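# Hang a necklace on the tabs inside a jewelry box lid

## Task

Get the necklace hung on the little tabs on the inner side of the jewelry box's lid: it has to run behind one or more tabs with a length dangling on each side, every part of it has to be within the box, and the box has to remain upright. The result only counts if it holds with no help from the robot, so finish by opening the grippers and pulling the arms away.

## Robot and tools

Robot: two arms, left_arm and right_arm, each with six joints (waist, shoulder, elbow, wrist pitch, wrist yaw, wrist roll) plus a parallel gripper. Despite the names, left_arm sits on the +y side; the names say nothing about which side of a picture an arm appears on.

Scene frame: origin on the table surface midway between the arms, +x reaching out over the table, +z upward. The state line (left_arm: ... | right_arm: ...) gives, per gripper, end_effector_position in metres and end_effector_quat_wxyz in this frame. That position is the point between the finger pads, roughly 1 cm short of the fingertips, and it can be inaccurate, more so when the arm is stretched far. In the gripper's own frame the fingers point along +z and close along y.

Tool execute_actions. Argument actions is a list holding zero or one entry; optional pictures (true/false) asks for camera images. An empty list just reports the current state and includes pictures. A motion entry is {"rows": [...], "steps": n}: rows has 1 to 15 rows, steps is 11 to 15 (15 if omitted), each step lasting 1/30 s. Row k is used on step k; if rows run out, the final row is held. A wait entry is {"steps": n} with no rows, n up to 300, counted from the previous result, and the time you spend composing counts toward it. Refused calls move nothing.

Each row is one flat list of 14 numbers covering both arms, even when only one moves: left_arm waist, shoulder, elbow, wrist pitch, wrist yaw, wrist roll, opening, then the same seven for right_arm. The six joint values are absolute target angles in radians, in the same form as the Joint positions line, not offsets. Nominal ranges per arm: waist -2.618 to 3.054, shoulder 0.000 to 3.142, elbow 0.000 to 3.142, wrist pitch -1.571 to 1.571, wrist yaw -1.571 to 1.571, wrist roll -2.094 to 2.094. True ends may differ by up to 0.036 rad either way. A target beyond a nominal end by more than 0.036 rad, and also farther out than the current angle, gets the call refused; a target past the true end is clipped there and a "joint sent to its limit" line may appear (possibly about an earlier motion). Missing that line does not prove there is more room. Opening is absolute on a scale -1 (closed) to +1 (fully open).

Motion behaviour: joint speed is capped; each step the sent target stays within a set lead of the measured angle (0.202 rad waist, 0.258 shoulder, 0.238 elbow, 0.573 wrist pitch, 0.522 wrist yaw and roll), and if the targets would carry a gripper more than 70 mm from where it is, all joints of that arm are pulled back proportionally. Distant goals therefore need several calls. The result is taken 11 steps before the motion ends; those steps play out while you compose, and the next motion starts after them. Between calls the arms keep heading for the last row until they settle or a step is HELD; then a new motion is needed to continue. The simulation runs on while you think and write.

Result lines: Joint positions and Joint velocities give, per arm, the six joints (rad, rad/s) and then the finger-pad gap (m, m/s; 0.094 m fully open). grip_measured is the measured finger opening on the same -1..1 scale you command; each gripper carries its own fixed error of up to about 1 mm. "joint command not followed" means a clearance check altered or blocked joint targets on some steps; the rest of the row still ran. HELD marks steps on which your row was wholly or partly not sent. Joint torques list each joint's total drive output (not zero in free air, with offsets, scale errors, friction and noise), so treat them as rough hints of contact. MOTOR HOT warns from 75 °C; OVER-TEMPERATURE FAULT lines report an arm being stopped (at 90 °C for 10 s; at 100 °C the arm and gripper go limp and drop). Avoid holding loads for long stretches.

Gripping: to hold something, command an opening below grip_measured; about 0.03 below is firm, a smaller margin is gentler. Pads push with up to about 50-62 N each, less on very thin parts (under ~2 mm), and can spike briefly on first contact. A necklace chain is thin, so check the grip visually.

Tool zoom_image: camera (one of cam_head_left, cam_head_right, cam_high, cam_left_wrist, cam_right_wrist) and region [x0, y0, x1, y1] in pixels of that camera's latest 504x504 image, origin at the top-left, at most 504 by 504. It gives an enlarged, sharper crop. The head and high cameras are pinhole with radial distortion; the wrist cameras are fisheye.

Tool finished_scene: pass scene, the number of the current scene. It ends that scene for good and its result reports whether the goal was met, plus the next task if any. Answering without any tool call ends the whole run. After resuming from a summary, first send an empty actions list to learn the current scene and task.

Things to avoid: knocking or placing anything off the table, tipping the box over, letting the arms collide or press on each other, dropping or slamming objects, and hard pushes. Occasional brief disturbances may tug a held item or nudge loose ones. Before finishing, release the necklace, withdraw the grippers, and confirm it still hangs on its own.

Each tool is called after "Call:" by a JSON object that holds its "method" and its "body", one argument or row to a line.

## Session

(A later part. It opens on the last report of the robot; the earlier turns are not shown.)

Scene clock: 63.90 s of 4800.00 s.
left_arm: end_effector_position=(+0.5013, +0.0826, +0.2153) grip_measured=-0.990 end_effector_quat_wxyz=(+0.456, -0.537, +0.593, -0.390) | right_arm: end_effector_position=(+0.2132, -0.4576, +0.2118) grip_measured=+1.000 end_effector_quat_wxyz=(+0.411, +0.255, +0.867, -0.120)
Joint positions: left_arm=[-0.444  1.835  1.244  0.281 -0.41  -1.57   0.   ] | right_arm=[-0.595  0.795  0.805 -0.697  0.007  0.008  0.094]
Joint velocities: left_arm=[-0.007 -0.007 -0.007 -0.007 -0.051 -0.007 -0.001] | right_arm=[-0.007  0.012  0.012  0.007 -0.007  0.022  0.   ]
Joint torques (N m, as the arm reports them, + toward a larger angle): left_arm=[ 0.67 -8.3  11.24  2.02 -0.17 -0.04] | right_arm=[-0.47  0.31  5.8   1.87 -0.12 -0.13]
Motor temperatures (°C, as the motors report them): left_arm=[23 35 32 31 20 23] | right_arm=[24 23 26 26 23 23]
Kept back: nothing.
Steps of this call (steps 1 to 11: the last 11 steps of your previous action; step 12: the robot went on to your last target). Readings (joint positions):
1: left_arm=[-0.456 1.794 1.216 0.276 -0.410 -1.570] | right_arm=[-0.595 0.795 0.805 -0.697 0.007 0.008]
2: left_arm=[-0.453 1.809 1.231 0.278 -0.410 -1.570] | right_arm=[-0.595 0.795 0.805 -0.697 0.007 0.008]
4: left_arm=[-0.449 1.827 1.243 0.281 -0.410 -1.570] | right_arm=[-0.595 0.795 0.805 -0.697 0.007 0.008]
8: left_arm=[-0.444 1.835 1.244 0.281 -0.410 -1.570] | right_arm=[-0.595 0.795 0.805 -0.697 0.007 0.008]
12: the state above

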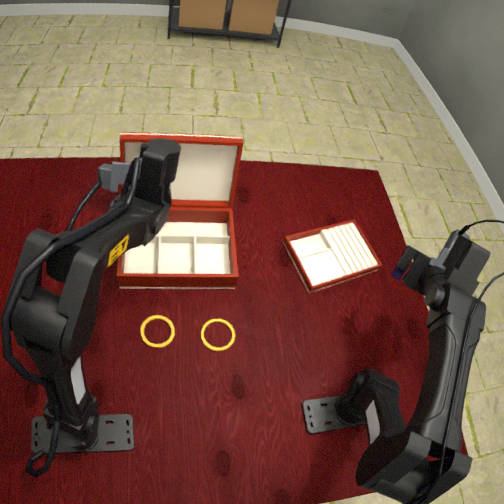

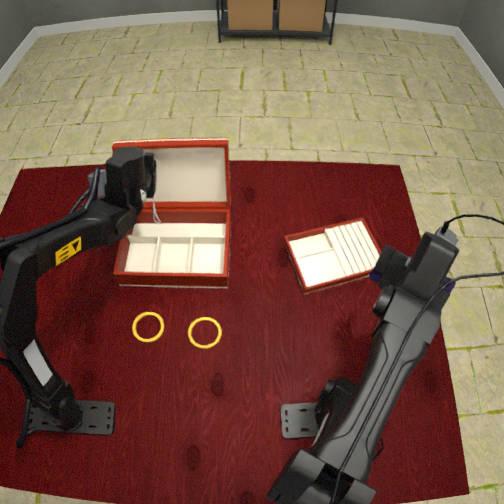

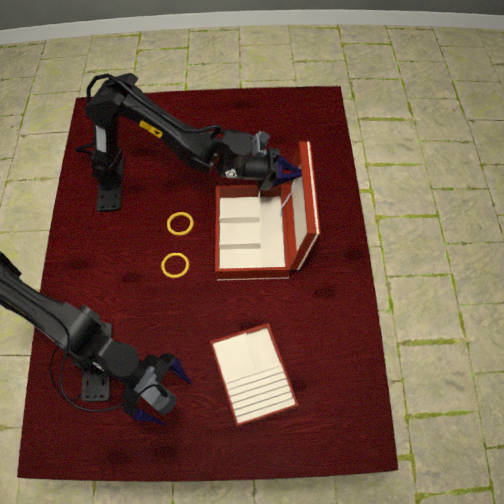

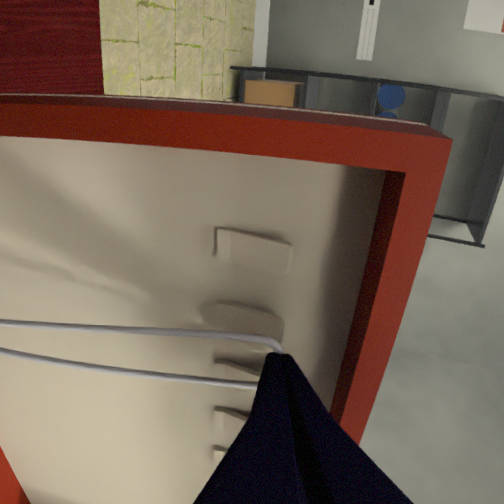

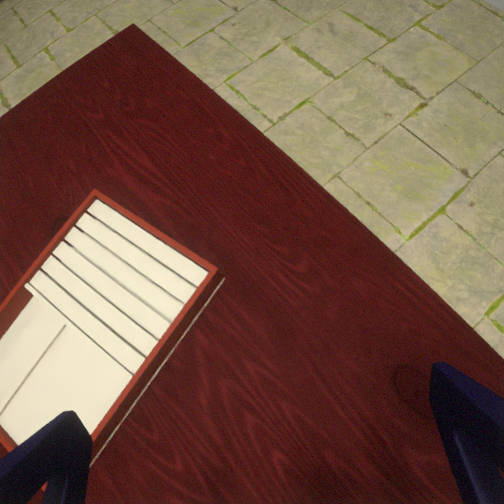

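Call:
{"method": "execute_actions", "body": {
  "actions": [
    {"rows":[[-0.435,1.845,1.28,0.27,-0.42,-1.57,-1,-0.6,0.8,0.8,-0.715,0,0,1],[-0.435,1.845,1.29,0.27,-0.42,-1.57,-1,-0.6,0.8,0.8,-0.715,0,0,1],[-0.435,1.85,1.297,0.27,-0.42,-1.57,-1,-0.6,0.8,0.8,-0.715,0,0,1]],"steps":15}
  ]
}}

Call:
{"method": "execute_actions", "body": {
  "actions": [
    {"steps":12}
  ],
  "pictures": true
}}

Call:
{"method": "zoom_image", "body": {
  "camera": "cam_left_wrist",
  "region": [170,240,370,440]
}}

Scene clock: 65.80 s of 4800.00 s.
left_arm: end_effector_position=(+0.5031, +0.0819, +0.2195) grip_measured=-0.990 end_effector_quat_wxyz=(+0.458, -0.536, +0.590, -0.393) | right_arm: end_effector_position=(+0.2132, -0.4576, +0.2118) grip_measured=+1.000 end_effector_quat_wxyz=(+0.411, +0.255, +0.867, -0.120)
Joint positions: left_arm=[-0.444  1.837  1.256  0.28  -0.41  -1.57   0.   ] | right_arm=[-0.595  0.795  0.805 -0.697  0.007  0.008  0.094]
Joint velocities: left_arm=[-0.007  0.002  0.173 -0.037  0.037  0.007 -0.001] | right_arm=[-0.012 -0.007 -0.007  0.037 -0.066  0.051  0.   ]
Joint torques (N m, as the arm reports them, + toward a larger angle): left_arm=[ 0.72 -8.2  11.65  2.01 -0.17 -0.03] | right_arm=[-0.57  0.21  5.89  1.87 -0.08 -0.11]
Motor temperatures (°C, as the motors report them): left_arm=[23 35 32 31 20 23] | right_arm=[24 23 26 26 23 23]
Steps of this call (steps 1 to 30: the robot went on to your last target; steps 31 to 53: nothing new was sent; steps 54 to 57: the first 4 steps of this action). Readings (joint positions):
54: left_arm=[-0.444 1.835 1.244 0.281 -0.410 -1.570] | right_arm=[-0.595 0.795 0.805 -0.697 0.007 0.008]
55: left_arm=[-0.444 1.835 1.246 0.280 -0.410 -1.570] | right_arm=[-0.595 0.795 0.805 -0.697 0.007 0.008]
57: the state above

Scene clock: 66.20 s of 4800.00 s.
left_arm: end_effector_position=(+0.5053, +0.0809, +0.2267) grip_measured=-0.990 end_effector_quat_wxyz=(+0.460, -0.535, +0.586, -0.399) | right_arm: end_effector_position=(+0.2132, -0.4576, +0.2118) grip_measured=+1.000 end_effector_quat_wxyz=(+0.411, +0.255, +0.867, -0.120)
Joint positions: left_arm=[-0.444  1.837  1.271  0.281 -0.41  -1.57   0.   ] | right_arm=[-0.595  0.795  0.805 -0.697  0.007  0.008  0.094]
Joint velocities: left_arm=[ 0.002  0.007 -0.012  0.037  0.007 -0.051  0.001] | right_arm=[ 0.007 -0.022 -0.002  0.007 -0.066  0.007  0.   ]
Joint torques (N m, as the arm reports them, + toward a larger angle): left_arm=[ 0.69 -8.16 11.25  2.01 -0.17 -0.03] | right_arm=[-0.4   0.32  5.78  1.84 -0.1  -0.09]
Motor temperatures (°C, as the motors report them): left_arm=[23 35 32 31 20 23] | right_arm=[24 23 26 26 23 23]
Kept back: nothing.
Steps of this call (steps 1 to 11: the last 11 steps of your previous action; step 12: the robot went on to your last target). Readings (joint positions):
1: left_arm=[-0.444 1.837 1.261 0.280 -0.410 -1.570] | right_arm=[-0.595 0.795 0.805 -0.697 0.007 0.008]
2: left_arm=[-0.444 1.837 1.265 0.280 -0.410 -1.570] | right_arm=[-0.595 0.795 0.805 -0.697 0.007 0.008]
4: left_arm=[-0.444 1.837 1.271 0.281 -0.410 -1.570] | right_arm=[-0.595 0.795 0.805 -0.697 0.007 0.008]
8: left_arm=[-0.444 1.837 1.271 0.281 -0.410 -1.570] | right_arm=[-0.595 0.795 0.805 -0.697 0.007 0.008]
12: the state above

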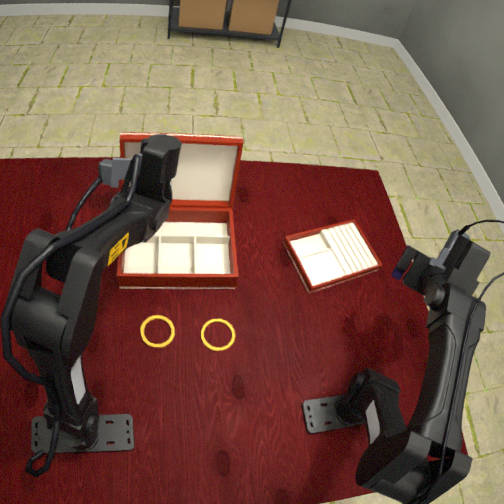

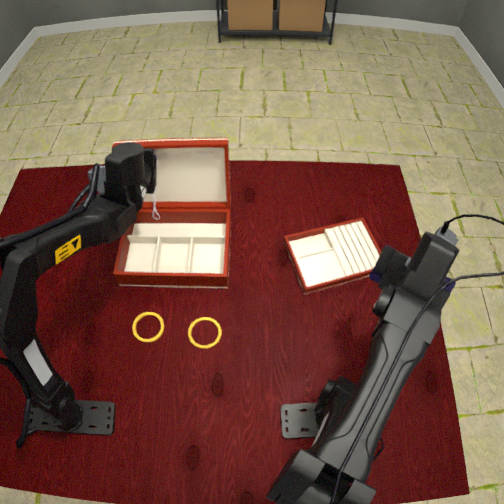

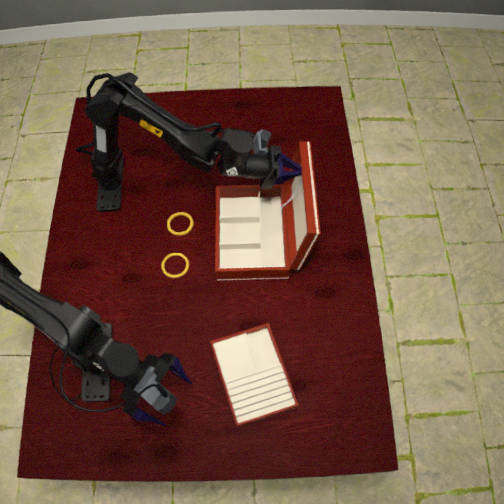

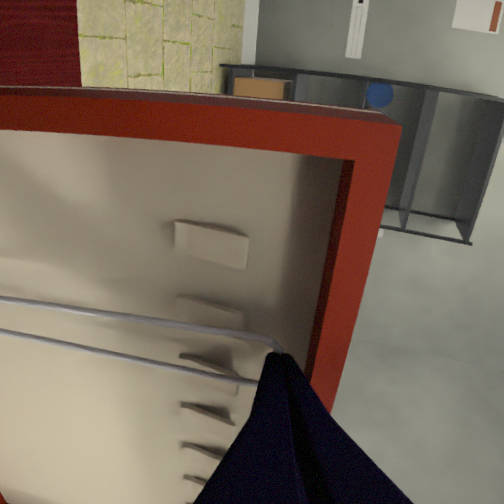

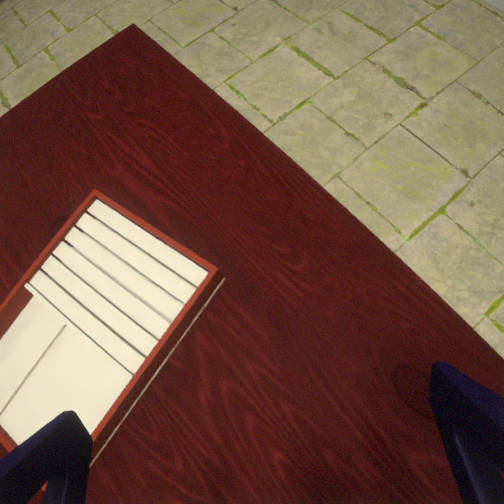

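Region (170, 240, 370, 440) of cam_left_wrist's 504x504 image, scaled by 2.520, with more detail than that image has.

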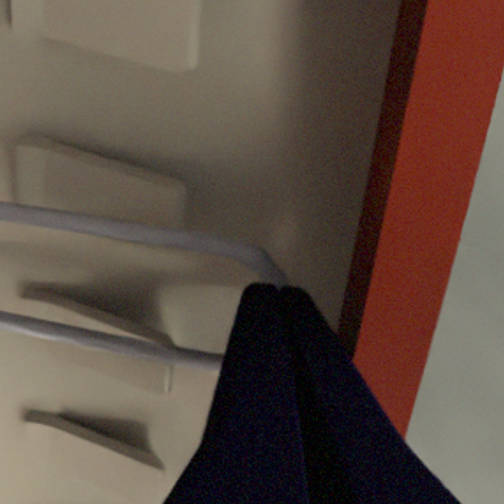

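Call:
{"method": "execute_actions", "body": {
  "actions": [
    {"rows":[[-0.432,1.86,1.30,0.285,-0.42,-1.57,-1,-0.6,0.8,0.8,-0.715,0,0,1],[-0.43,1.87,1.31,0.29,-0.42,-1.57,-1,-0.6,0.8,0.8,-0.715,0,0,1],[-0.428,1.88,1.32,0.295,-0.42,-1.57,-1,-0.6,0.8,0.8,-0.715,0,0,1],[-0.426,1.893,1.328,0.30,-0.42,-1.57,-1,-0.6,0.8,0.8,-0.715,0,0,1]],"steps":15}
  ]
}}

Call:
{"method": "execute_actions", "body": {
  "actions": [
    {"steps":12}
  ],
  "pictures": true
}}

Call:
{"method": "zoom_image", "body": {
  "camera": "cam_left_wrist",
  "region": [170,240,370,440]
}}

Scene clock: 67.50 s of 4800.00 s.
left_arm: end_effector_position=(+0.5092, +0.0799, +0.2270) grip_measured=-0.990 end_effector_quat_wxyz=(+0.462, -0.535, +0.583, -0.401) | right_arm: end_effector_position=(+0.2132, -0.4576, +0.2118) grip_measured=+1.000 end_effector_quat_wxyz=(+0.411, +0.255, +0.867, -0.120)
Joint positions: left_arm=[-0.443  1.852  1.285  0.288 -0.41  -1.57   0.   ] | right_arm=[-0.595  0.795  0.805 -0.697  0.007  0.008  0.094]
Joint velocities: left_arm=[ 0.027  0.276  0.276  0.139 -0.007 -0.037 -0.001] | right_arm=[-0.002 -0.007  0.007 -0.007 -0.022  0.051  0.   ]
Joint torques (N m, as the arm reports them, + toward a larger angle): left_arm=[ 1.13 -7.32 11.39  2.08 -0.17 -0.03] | right_arm=[-0.43  0.27  5.88  1.81 -0.09 -0.11]
Motor temperatures (°C, as the motors report them): left_arm=[23 35 33 31 20 23] | right_arm=[24 23 26 26 23 23]
Steps of this call (steps 1 to 30: the robot went on to your last target; steps 31 to 35: nothing new was sent; steps 36 to 39: the first 4 steps of this action). Readings (joint positions):
36: left_arm=[-0.444 1.837 1.271 0.281 -0.410 -1.570] | right_arm=[-0.595 0.795 0.805 -0.697 0.007 0.008]
37: left_arm=[-0.444 1.839 1.272 0.283 -0.410 -1.570] | right_arm=[-0.595 0.795 0.805 -0.697 0.007 0.008]
39: the state above

Scene clock: 67.90 s of 4800.00 s.
left_arm: end_effector_position=(+0.5149, +0.0801, +0.2213) grip_measured=-0.990 end_effector_quat_wxyz=(+0.462, -0.536, +0.583, -0.399) | right_arm: end_effector_position=(+0.2132, -0.4576, +0.2118) grip_measured=+1.000 end_effector_quat_wxyz=(+0.411, +0.255, +0.867, -0.120)
Joint positions: left_arm=[-0.438  1.878  1.298  0.298 -0.41  -1.57   0.   ] | right_arm=[-0.595  0.795  0.805 -0.697  0.007  0.008  0.094]
Joint velocities: left_arm=[-0.007  0.007  0.027  0.037 -0.051 -0.022  0.001] | right_arm=[ 0.017 -0.022  0.002 -0.007  0.007 -0.007  0.   ]
Joint torques (N m, as the arm reports them, + toward a larger angle): left_arm=[ 0.94 -8.32 11.59  2.14 -0.16 -0.03] | right_arm=[-0.19  0.29  5.89  1.82 -0.11 -0.1 ]
Motor temperatures (°C, as the motors report them): left_arm=[23 35 33 31 20 23] | right_arm=[24 23 26 26 23 23]
Kept back: nothing.
Steps of this call (steps 1 to 11: the last 11 steps of your previous action; step 12: the robot went on to your last target). Readings (joint positions):
1: left_arm=[-0.441 1.861 1.293 0.290 -0.410 -1.570] | right_arm=[-0.595 0.795 0.805 -0.697 0.007 0.008]
2: left_arm=[-0.440 1.869 1.297 0.293 -0.410 -1.570] | right_arm=[-0.595 0.795 0.805 -0.697 0.007 0.008]
4: left_arm=[-0.438 1.877 1.298 0.297 -0.410 -1.570] | right_arm=[-0.595 0.795 0.805 -0.697 0.007 0.008]
8: left_arm=[-0.438 1.878 1.298 0.298 -0.410 -1.570] | right_arm=[-0.595 0.795 0.805 -0.697 0.007 0.008]
12: the state above

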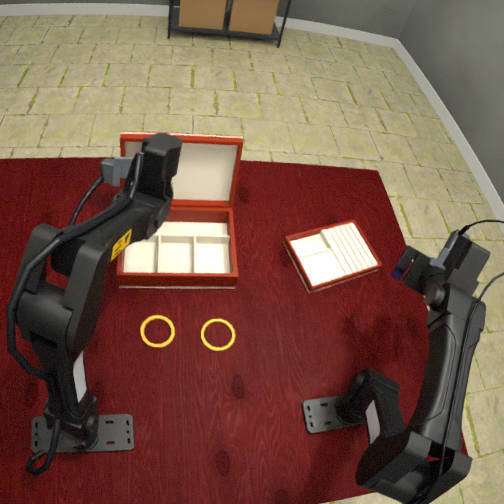

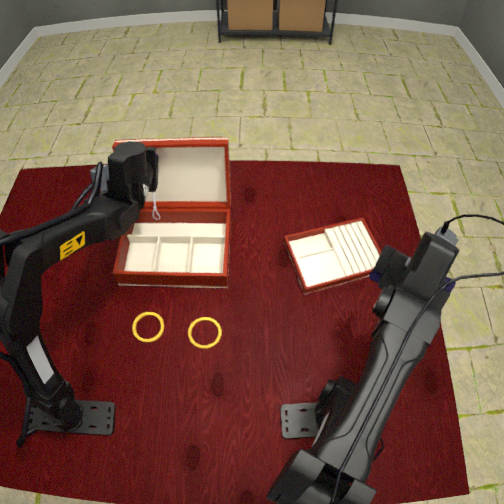

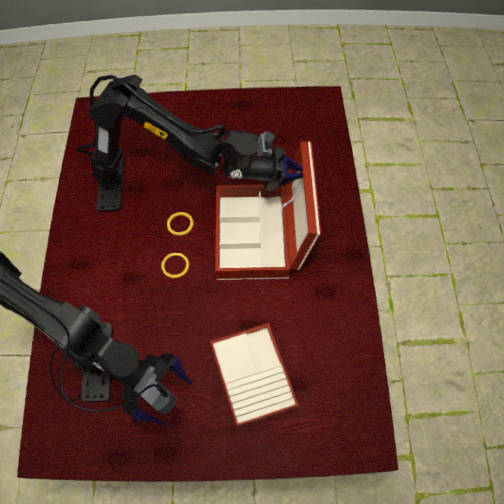

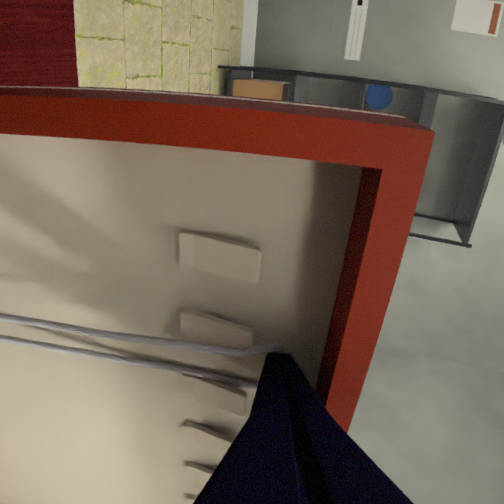

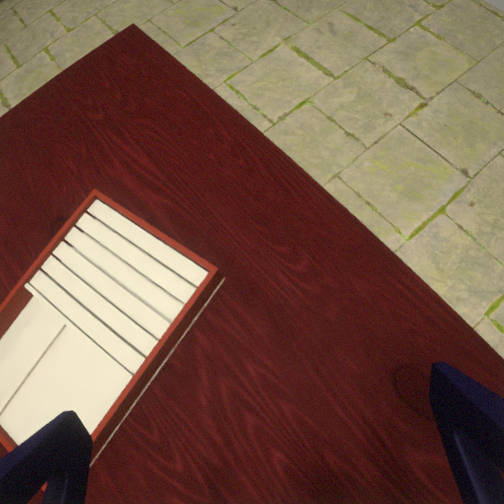

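Region (170, 240, 370, 440) of cam_left_wrist's 504x504 image, scaled by 2.520, with more detail than that image has.

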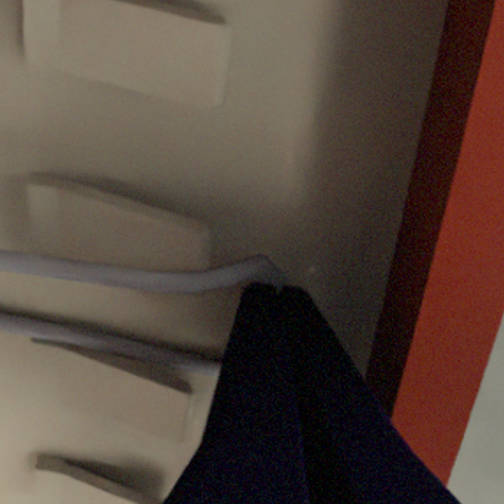

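Call:
{"method": "execute_actions", "body": {
  "actions": [
    {"rows":[[-0.424,1.905,1.335,0.305,-0.42,-1.57,-1,-0.6,0.8,0.8,-0.715,0,0,1],[-0.422,1.918,1.345,0.31,-0.42,-1.57,-1,-0.6,0.8,0.8,-0.715,0,0,1],[-0.42,1.93,1.357,0.312,-0.42,-1.57,-1,-0.6,0.8,0.8,-0.715,0,0,1]],"steps":15}
  ]
}}

Call:
{"method": "execute_actions", "body": {
  "actions": [
    {"steps":12}
  ],
  "pictures": true
}}

Call:
{"method": "zoom_image", "body": {
  "camera": "cam_left_wrist",
  "region": [170,240,370,440]
}}

Scene clock: 68.50 s of 4800.00 s.
left_arm: end_effector_position=(+0.5194, +0.0793, +0.2207) grip_measured=-0.990 end_effector_quat_wxyz=(+0.463, -0.536, +0.582, -0.399) | right_arm: end_effector_position=(+0.2132, -0.4576, +0.2118) grip_measured=+1.000 end_effector_quat_wxyz=(+0.411, +0.255, +0.867, -0.120)
Joint positions: left_arm=[-0.437  1.896  1.317  0.301 -0.411 -1.57   0.   ] | right_arm=[-0.595  0.795  0.805 -0.697  0.007  0.008  0.094]
Joint velocities: left_arm=[ 0.027  0.252  0.237  0.051 -0.037  0.007 -0.001] | right_arm=[-0.027 -0.007  0.007 -0.007 -0.051 -0.037  0.   ]
Joint torques (N m, as the arm reports them, + toward a larger angle): left_arm=[ 1.16 -8.25 11.23  2.08 -0.14 -0.04] | right_arm=[-0.44  0.21  5.93  1.89 -0.11 -0.12]
Motor temperatures (°C, as the motors report them): left_arm=[23 35 33 31 20 23] | right_arm=[24 23 26 26 23 23]
Steps of this call (steps 1 to 14: the robot went on to your last target; steps 15 to 18: the first 4 steps of this action). Readings (joint positions):
15: left_arm=[-0.438 1.878 1.298 0.298 -0.410 -1.570] | right_arm=[-0.595 0.795 0.805 -0.697 0.007 0.008]
16: left_arm=[-0.438 1.880 1.301 0.299 -0.411 -1.570] | right_arm=[-0.595 0.795 0.805 -0.697 0.007 0.008]
18: the state above

Scene clock: 68.90 s of 4800.00 s.
left_arm: end_effector_position=(+0.5237, +0.0796, +0.2188) grip_measured=-0.990 end_effector_quat_wxyz=(+0.465, -0.537, +0.579, -0.400) | right_arm: end_effector_position=(+0.2132, -0.4576, +0.2118) grip_measured=+1.000 end_effector_quat_wxyz=(+0.411, +0.255, +0.867, -0.120)
Joint positions: left_arm=[-0.433  1.913  1.328  0.312 -0.411 -1.57   0.   ] | right_arm=[-0.595  0.795  0.805 -0.697  0.007  0.008  0.094]
Joint velocities: left_arm=[-0.002 -0.022 -0.022  0.037  0.037 -0.007  0.   ] | right_arm=[-0.007 -0.012 -0.017 -0.022 -0.051 -0.007  0.   ]
Joint torques (N m, as the arm reports them, + toward a larger angle): left_arm=[ 1.05 -8.45 11.53  2.13 -0.15 -0.04] | right_arm=[-0.26  0.25  5.89  1.81 -0.1  -0.14]
Motor temperatures (°C, as the motors report them): left_arm=[23 35 33 31 20 23] | right_arm=[24 23 26 26 23 23]
Kept back: nothing.
Steps of this call (steps 1 to 11: the last 11 steps of your previous action; step 12: the robot went on to your last target). Readings (joint positions):
1: left_arm=[-0.436 1.904 1.323 0.305 -0.411 -1.570] | right_arm=[-0.595 0.795 0.805 -0.697 0.007 0.008]
2: left_arm=[-0.435 1.909 1.327 0.308 -0.411 -1.570] | right_arm=[-0.595 0.795 0.805 -0.697 0.007 0.008]
4: left_arm=[-0.434 1.913 1.328 0.311 -0.411 -1.570] | right_arm=[-0.595 0.795 0.805 -0.697 0.007 0.008]
8: left_arm=[-0.433 1.913 1.328 0.312 -0.411 -1.570] | right_arm=[-0.595 0.795 0.805 -0.697 0.007 0.008]
12: the state above

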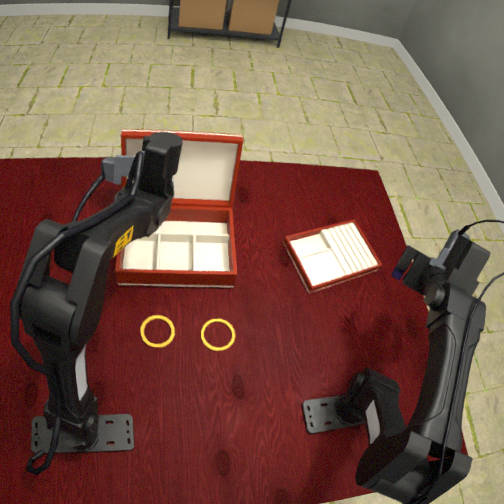

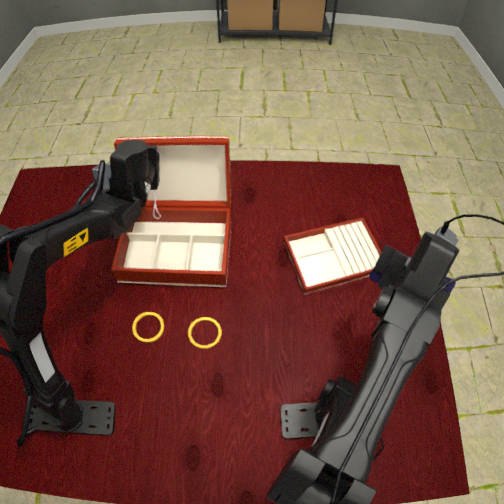

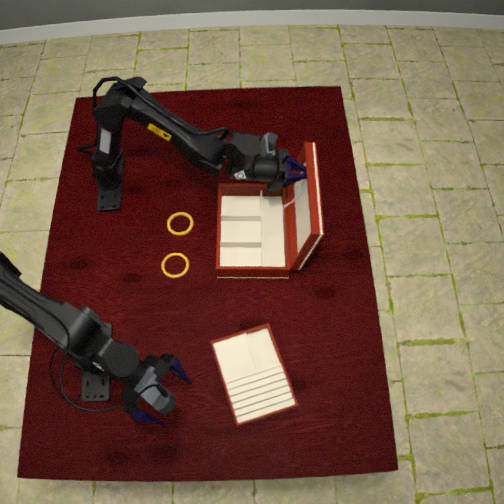

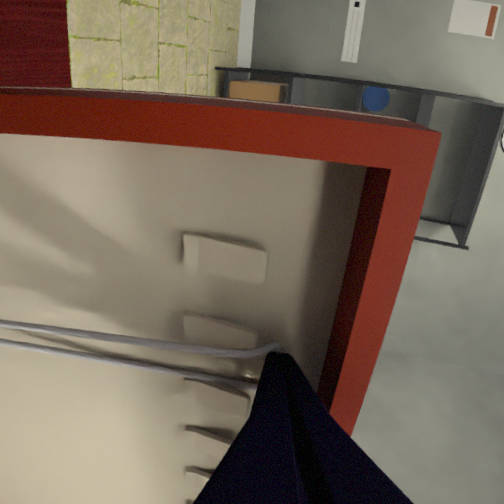

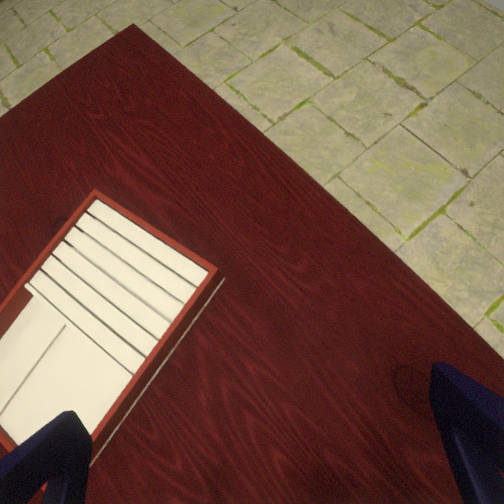

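Region (170, 240, 370, 440) of cam_left_wrist's 504x504 image, scaled by 2.520, with more detail than that image has.

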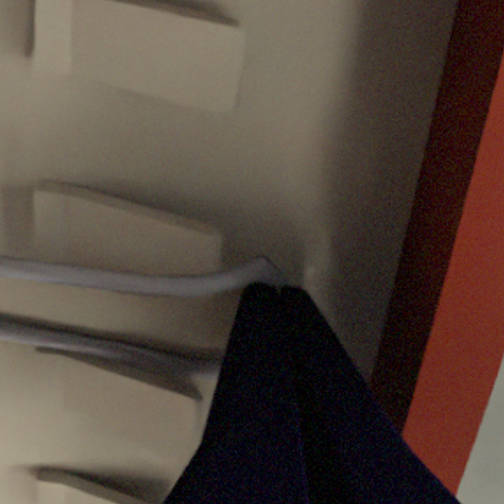

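Call:
{"method": "execute_actions", "body": {
  "actions": [
    {"rows":[[-0.42,1.90,1.32,0.312,-0.42,-1.57,-1,-0.6,0.8,0.8,-0.715,0,0,1],[-0.42,1.885,1.30,0.312,-0.42,-1.57,-1,-0.6,0.8,0.8,-0.715,0,0,1],[-0.42,1.885,1.30,0.312,-0.42,-1.57,-1,-0.6,0.8,0.8,-0.715,0,0,1],[-0.42,1.885,1.30,0.312,-0.42,-1.57,-1,-0.6,0.8,0.8,-0.715,0,0,1],[-0.413,1.885,1.30,0.312,-0.42,-1.57,-1,-0.6,0.8,0.8,-0.715,0,0,1],[-0.405,1.885,1.30,0.312,-0.42,-1.57,-1,-0.6,0.8,0.8,-0.715,0,0,1]],"steps":15}
  ]
}}

Call:
{"method": "execute_actions", "body": {
  "actions": [
    {"steps":12}
  ],
  "pictures": true
}}

Call:
{"method": "zoom_image", "body": {
  "camera": "cam_left_wrist",
  "region": [170,240,370,440]
}}

Scene clock: 70.83 s of 4800.00 s.
left_arm: end_effector_position=(+0.5227, +0.0801, +0.2194) grip_measured=-0.990 end_effector_quat_wxyz=(+0.465, -0.537, +0.579, -0.401) | right_arm: end_effector_position=(+0.2132, -0.4576, +0.2118) grip_measured=+1.000 end_effector_quat_wxyz=(+0.411, +0.255, +0.867, -0.120)
Joint positions: left_arm=[-0.433  1.908  1.323  0.312 -0.411 -1.57   0.   ] | right_arm=[-0.595  0.795  0.805 -0.697  0.007  0.008  0.094]
Joint velocities: left_arm=[-0.002 -0.076 -0.066 -0.007 -0.022  0.007 -0.   ] | right_arm=[ 0.002  0.007  0.017  0.007 -0.051  0.007  0.   ]
Joint torques (N m, as the arm reports them, + toward a larger angle): left_arm=[  1.02 -11.08   7.4    2.13  -0.15  -0.04] | right_arm=[-0.34  0.23  5.88  1.86 -0.11 -0.09]
Motor temperatures (°C, as the motors report them): left_arm=[23 35 33 32 20 23] | right_arm=[24 23 26 26 23 23]
Steps of this call (steps 1 to 30: the robot went on to your last target; steps 31 to 54: nothing new was sent; steps 55 to 58: the first 4 steps of this action). Readings (joint positions):
55: left_arm=[-0.433 1.913 1.328 0.312 -0.411 -1.570] | right_arm=[-0.595 0.795 0.805 -0.697 0.007 0.008]
56: left_arm=[-0.433 1.912 1.328 0.312 -0.411 -1.570] | right_arm=[-0.595 0.795 0.805 -0.697 0.007 0.008]
58: the state above

Scene clock: 71.23 s of 4800.00 s.
left_arm: end_effector_position=(+0.5239, +0.0883, +0.2205) grip_measured=-0.990 end_effector_quat_wxyz=(+0.468, -0.541, +0.575, -0.398) | right_arm: end_effector_position=(+0.2132, -0.4576, +0.2118) grip_measured=+1.000 end_effector_quat_wxyz=(+0.411, +0.255, +0.867, -0.120)
Joint positions: left_arm=[-0.419  1.904  1.32   0.312 -0.411 -1.57   0.   ] | right_arm=[-0.595  0.795  0.805 -0.697  0.007  0.008  0.094]
Joint velocities: left_arm=[ 0.002 -0.012  0.012  0.051 -0.007  0.007 -0.001] | right_arm=[-0.002 -0.007 -0.007 -0.007  0.095  0.051  0.   ]
Joint torques (N m, as the arm reports them, + toward a larger angle): left_arm=[  1.1  -10.99   7.34   2.12  -0.15  -0.03] | right_arm=[-0.42  0.39  5.87  1.85 -0.09 -0.07]
Motor temperatures (°C, as the motors report them): left_arm=[23 36 33 32 20 23] | right_arm=[24 23 26 26 23 23]
Kept back: nothing.
Steps of this call (steps 1 to 11: the last 11 steps of your previous action; step 12: the robot went on to your last target). Readings (joint positions):
1: left_arm=[-0.433 1.906 1.321 0.312 -0.411 -1.570] | right_arm=[-0.595 0.795 0.805 -0.697 0.007 0.008]
2: left_arm=[-0.433 1.905 1.320 0.312 -0.411 -1.570] | right_arm=[-0.595 0.795 0.805 -0.697 0.007 0.008]
4: left_arm=[-0.429 1.904 1.320 0.312 -0.411 -1.570] | right_arm=[-0.595 0.795 0.805 -0.697 0.007 0.008]
8: left_arm=[-0.421 1.904 1.320 0.312 -0.411 -1.570] | right_arm=[-0.595 0.795 0.805 -0.697 0.007 0.008]
12: the state above

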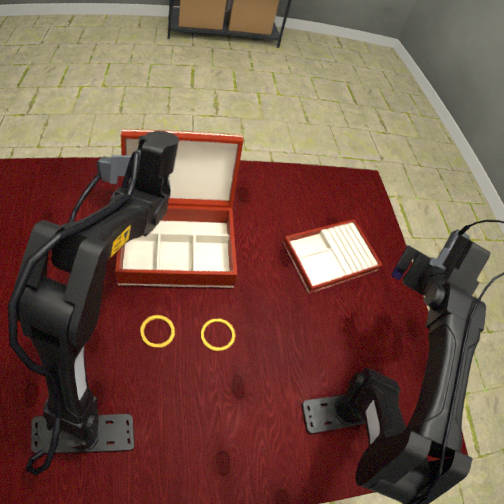

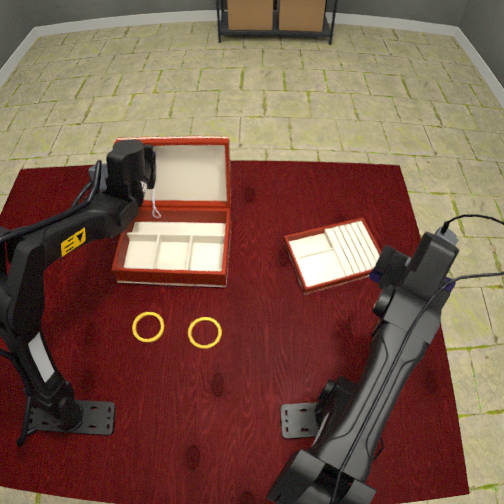

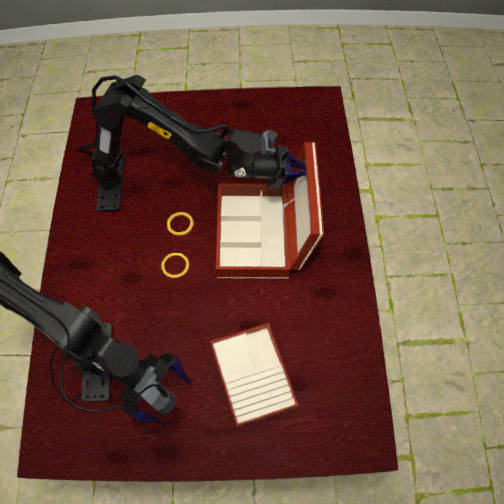

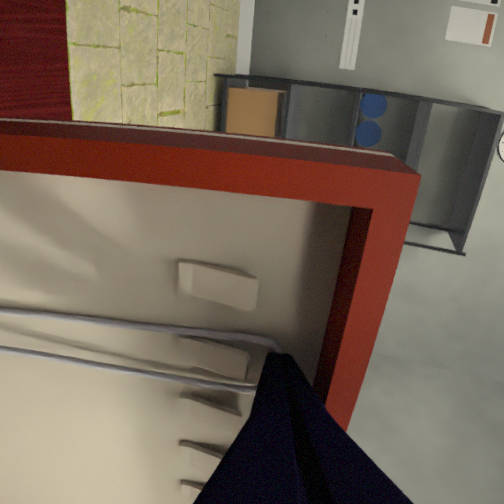

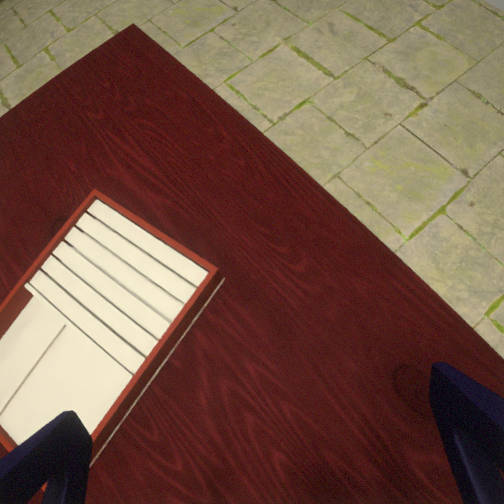

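Region (170, 240, 370, 440) of cam_left_wrist's 504x504 image, scaled by 2.520, with more detail than that image has.

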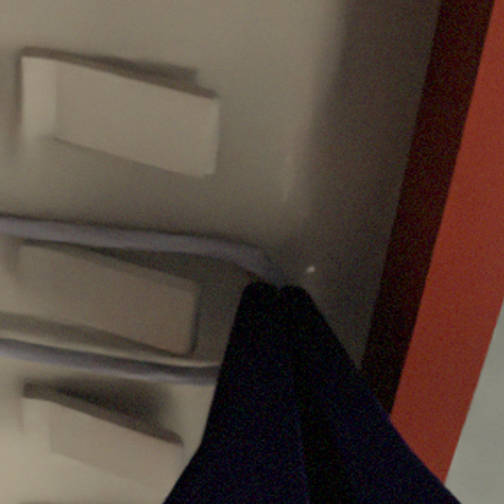

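Call:
{"method": "execute_actions", "body": {
  "actions": [
    {"rows":[[-0.405,1.90,1.295,0.312,-0.42,-1.57,-1,-0.6,0.8,0.8,-0.715,0,0,1],[-0.405,1.91,1.288,0.312,-0.42,-1.57,-1,-0.6,0.8,0.8,-0.715,0,0,1]],"steps":15}
  ]
}}

Call:
{"method": "execute_actions", "body": {
  "actions": [
    {"steps":12}
  ],
  "pictures": true
}}

Call:
{"method": "zoom_image", "body": {
  "camera": "cam_left_wrist",
  "region": [170,240,370,440]
}}

Scene clock: 72.03 s of 4800.00 s.
left_arm: end_effector_position=(+0.5239, +0.0883, +0.2205) grip_measured=-0.990 end_effector_quat_wxyz=(+0.468, -0.541, +0.575, -0.398) | right_arm: end_effector_position=(+0.2132, -0.4576, +0.2118) grip_measured=+1.000 end_effector_quat_wxyz=(+0.411, +0.255, +0.867, -0.120)
Joint positions: left_arm=[-0.419  1.904  1.32   0.312 -0.411 -1.57   0.   ] | right_arm=[-0.595  0.795  0.805 -0.697  0.007  0.008  0.094]
Joint velocities: left_arm=[-0.002  0.017 -0.012 -0.007  0.066 -0.022  0.001] | right_arm=[-0.007 -0.002  0.002 -0.022 -0.022 -0.037  0.   ]
Joint torques (N m, as the arm reports them, + toward a larger angle): left_arm=[ 1.09 -9.18  6.28  2.1  -0.15 -0.02] | right_arm=[-0.38  0.36  5.89  1.88 -0.09 -0.12]
Motor temperatures (°C, as the motors report them): left_arm=[23 36 33 32 20 23] | right_arm=[24 23 26 26 23 23]
Steps of this call (steps 1 to 20: the robot went on to your last target; steps 21 to 24: the first 4 steps of this action). Readings (joint positions):
21: left_arm=[-0.419 1.904 1.320 0.312 -0.411 -1.570] | right_arm=[-0.595 0.795 0.805 -0.697 0.007 0.008]
22: left_arm=[-0.419 1.904 1.320 0.312 -0.411 -1.570] | right_arm=[-0.595 0.795 0.805 -0.697 0.007 0.008]
24: the state above

Scene clock: 72.43 s of 4800.00 s.
left_arm: end_effector_position=(+0.5239, +0.0883, +0.2205) grip_measured=-0.990 end_effector_quat_wxyz=(+0.468, -0.541, +0.575, -0.398) | right_arm: end_effector_position=(+0.2132, -0.4576, +0.2118) grip_measured=+1.000 end_effector_quat_wxyz=(+0.411, +0.255, +0.867, -0.120)
Joint positions: left_arm=[-0.419  1.904  1.32   0.312 -0.411 -1.57   0.   ] | right_arm=[-0.595  0.795  0.805 -0.697  0.007  0.008  0.094]
Joint velocities: left_arm=[ 0.002  0.007 -0.012  0.007 -0.037  0.037 -0.   ] | right_arm=[-0.017 -0.027 -0.002  0.022 -0.037  0.066  0.   ]
Joint torques (N m, as the arm reports them, + toward a larger angle): left_arm=[ 1.08 -9.16  6.3   2.11 -0.16 -0.03] | right_arm=[-0.27  0.15  5.74  1.84 -0.12 -0.12]
Motor temperatures (°C, as the motors report them): left_arm=[23 36 33 32 20 23] | right_arm=[24 23 26 26 23 23]
Kept back: nothing.
Steps of this call (steps 1 to 11: the last 11 steps of your previous action; step 12: the robot went on to your last target). Readings (joint positions):
1: left_arm=[-0.419 1.904 1.320 0.312 -0.411 -1.570] | right_arm=[-0.595 0.795 0.805 -0.697 0.007 0.008]
2: left_arm=[-0.419 1.904 1.320 0.312 -0.411 -1.570] | right_arm=[-0.595 0.795 0.805 -0.697 0.007 0.008]
4: left_arm=[-0.419 1.904 1.320 0.312 -0.411 -1.570] | right_arm=[-0.595 0.795 0.805 -0.697 0.007 0.008]
8: left_arm=[-0.419 1.904 1.320 0.312 -0.411 -1.570] | right_arm=[-0.595 0.795 0.805 -0.697 0.007 0.008]
12: the state above

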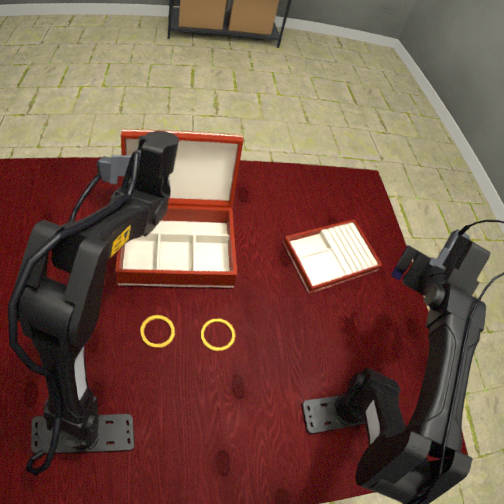

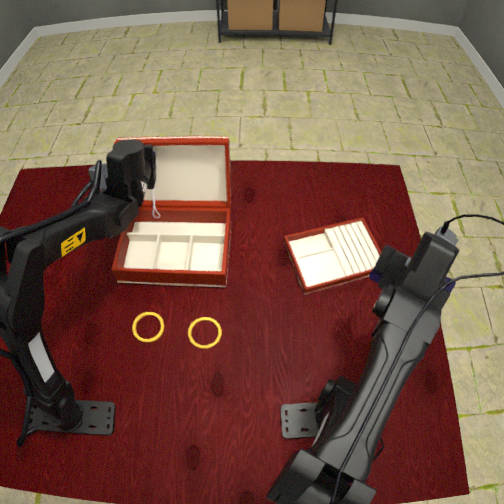

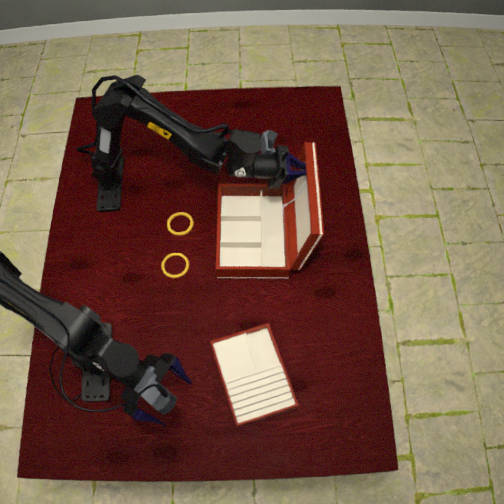

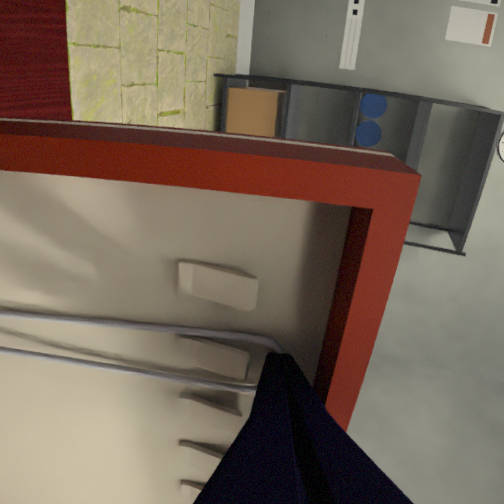

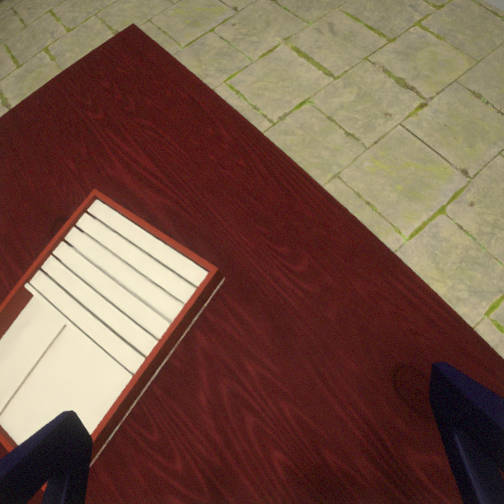

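Region (170, 240, 370, 440) of cam_left_wrist's 504x504 image, scaled by 2.520, with more detail than that image has.

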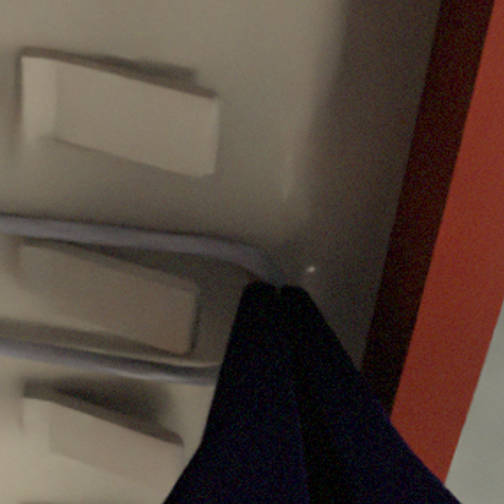

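No motion; lower q3 further.

Call:
{"method": "execute_actions", "body": {
  "actions": [
    {"rows":[[-0.405,1.915,1.28,0.312,-0.42,-1.57,-1,-0.6,0.8,0.8,-0.715,0,0,1],[-0.405,1.915,1.272,0.312,-0.42,-1.57,-1,-0.6,0.8,0.8,-0.715,0,0,1]],"steps":15}
  ]
}}

Call:
{"method": "execute_actions", "body": {
  "actions": [
    {"steps":12}
  ],
  "pictures": true
}}

Call:
{"method": "zoom_image", "body": {
  "camera": "cam_left_wrist",
  "region": [170,240,370,440]
}}

Scene clock: 73.07 s of 4800.00 s.
left_arm: end_effector_position=(+0.5223, +0.0889, +0.2158) grip_measured=-0.990 end_effector_quat_wxyz=(+0.467, -0.541, +0.575, -0.397) | right_arm: end_effector_position=(+0.2132, -0.4576, +0.2118) grip_measured=+1.000 end_effector_quat_wxyz=(+0.411, +0.255, +0.867, -0.120)
Joint positions: left_arm=[-0.419  1.904  1.303  0.327 -0.411 -1.571  0.   ] | right_arm=[-0.595  0.795  0.805 -0.697  0.007  0.008  0.094]
Joint velocities: left_arm=[-0.007 -0.017 -0.11   0.33  -0.037  0.051 -0.   ] | right_arm=[ 0.002 -0.027  0.002 -0.007  0.037  0.022  0.   ]
Joint torques (N m, as the arm reports them, + toward a larger angle): left_arm=[ 1.1  -8.69  6.99  1.5  -0.12 -0.01] | right_arm=[-0.41  0.38  5.9   1.89 -0.1  -0.12]
Motor temperatures (°C, as the motors report them): left_arm=[23 36 33 32 20 23] | right_arm=[24 23 26 26 23 23]
Steps of this call (steps 1 to 15: the robot went on to your last target; steps 16 to 19: the first 4 steps of this action). Readings (joint positions):
16: left_arm=[-0.419 1.904 1.318 0.314 -0.411 -1.570] | right_arm=[-0.595 0.795 0.805 -0.697 0.007 0.008]
17: left_arm=[-0.419 1.904 1.313 0.319 -0.411 -1.570] | right_arm=[-0.595 0.795 0.805 -0.697 0.007 0.008]
19: the state above

Scene clock: 73.47 s of 4800.00 s.
left_arm: end_effector_position=(+0.5223, +0.0889, +0.2161) grip_measured=-0.990 end_effector_quat_wxyz=(+0.468, -0.541, +0.574, -0.399) | right_arm: end_effector_position=(+0.2132, -0.4576, +0.2118) grip_measured=+1.000 end_effector_quat_wxyz=(+0.411, +0.255, +0.867, -0.120)
Joint positions: left_arm=[-0.419  1.904  1.3    0.335 -0.411 -1.571  0.   ] | right_arm=[-0.595  0.795  0.805 -0.697  0.007  0.008  0.094]
Joint velocities: left_arm=[0.007 0.002 0.002 0.022 0.051 0.051 0.   ] | right_arm=[ 0.002 -0.012 -0.002 -0.007  0.037 -0.066  0.   ]
Joint torques (N m, as the arm reports them, + toward a larger angle): left_arm=[ 1.09 -8.73  6.64  1.91 -0.15 -0.02] | right_arm=[-0.4   0.42  5.93  1.83 -0.09 -0.09]
Motor temperatures (°C, as the motors report them): left_arm=[23 36 33 32 20 23] | right_arm=[24 23 26 26 23 23]
Kept back: nothing.
Steps of this call (steps 1 to 11: the last 11 steps of your previous action; step 12: the robot went on to your last target). Readings (joint positions):
1: left_arm=[-0.419 1.904 1.301 0.331 -0.411 -1.571] | right_arm=[-0.595 0.795 0.805 -0.697 0.007 0.008]
2: left_arm=[-0.419 1.904 1.301 0.332 -0.411 -1.571] | right_arm=[-0.595 0.795 0.805 -0.697 0.007 0.008]
4: left_arm=[-0.419 1.904 1.300 0.334 -0.411 -1.571] | right_arm=[-0.595 0.795 0.805 -0.697 0.007 0.008]
8: left_arm=[-0.419 1.904 1.300 0.335 -0.411 -1.571] | right_arm=[-0.595 0.795 0.805 -0.697 0.007 0.008]
12: the state above

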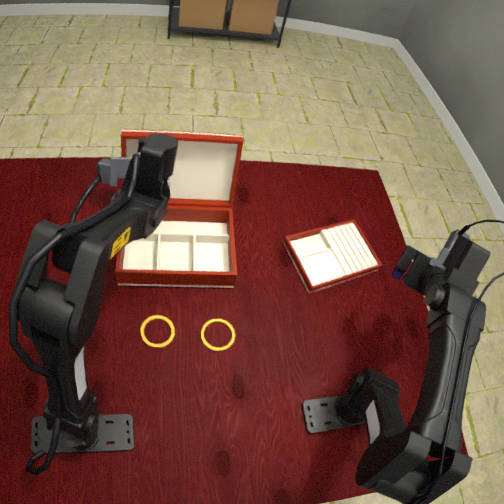

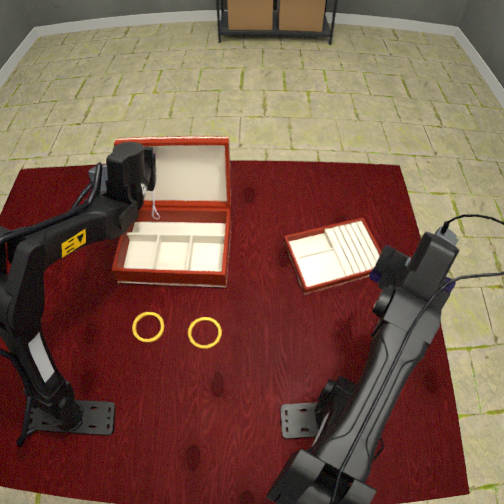

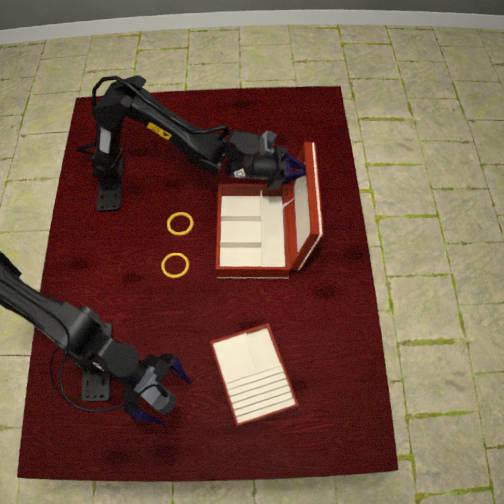

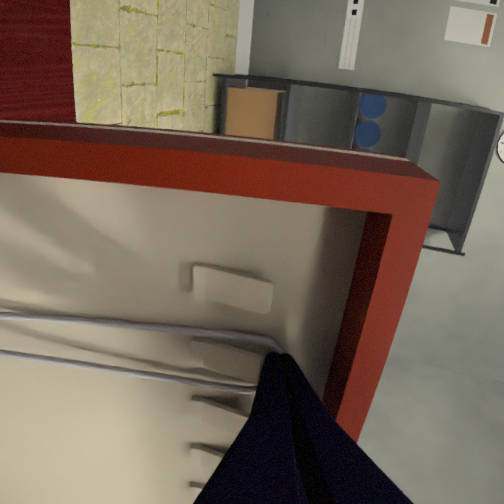

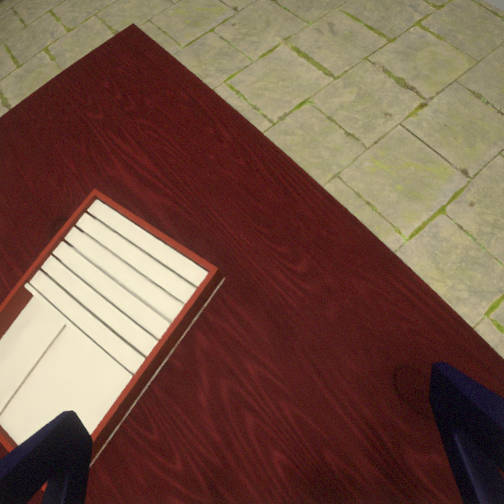

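Region (170, 240, 370, 440) of cam_left_wrist's 504x504 image, scaled by 2.520, with more detail than that image has.

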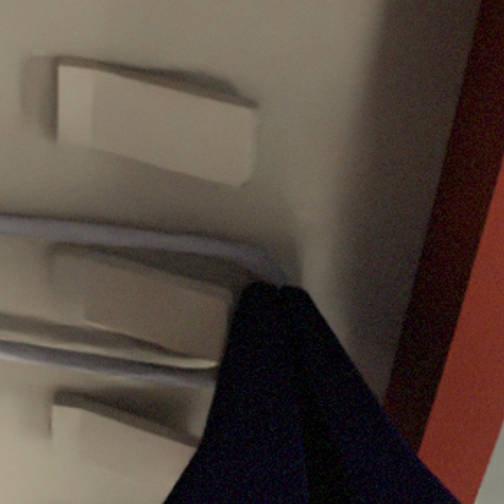

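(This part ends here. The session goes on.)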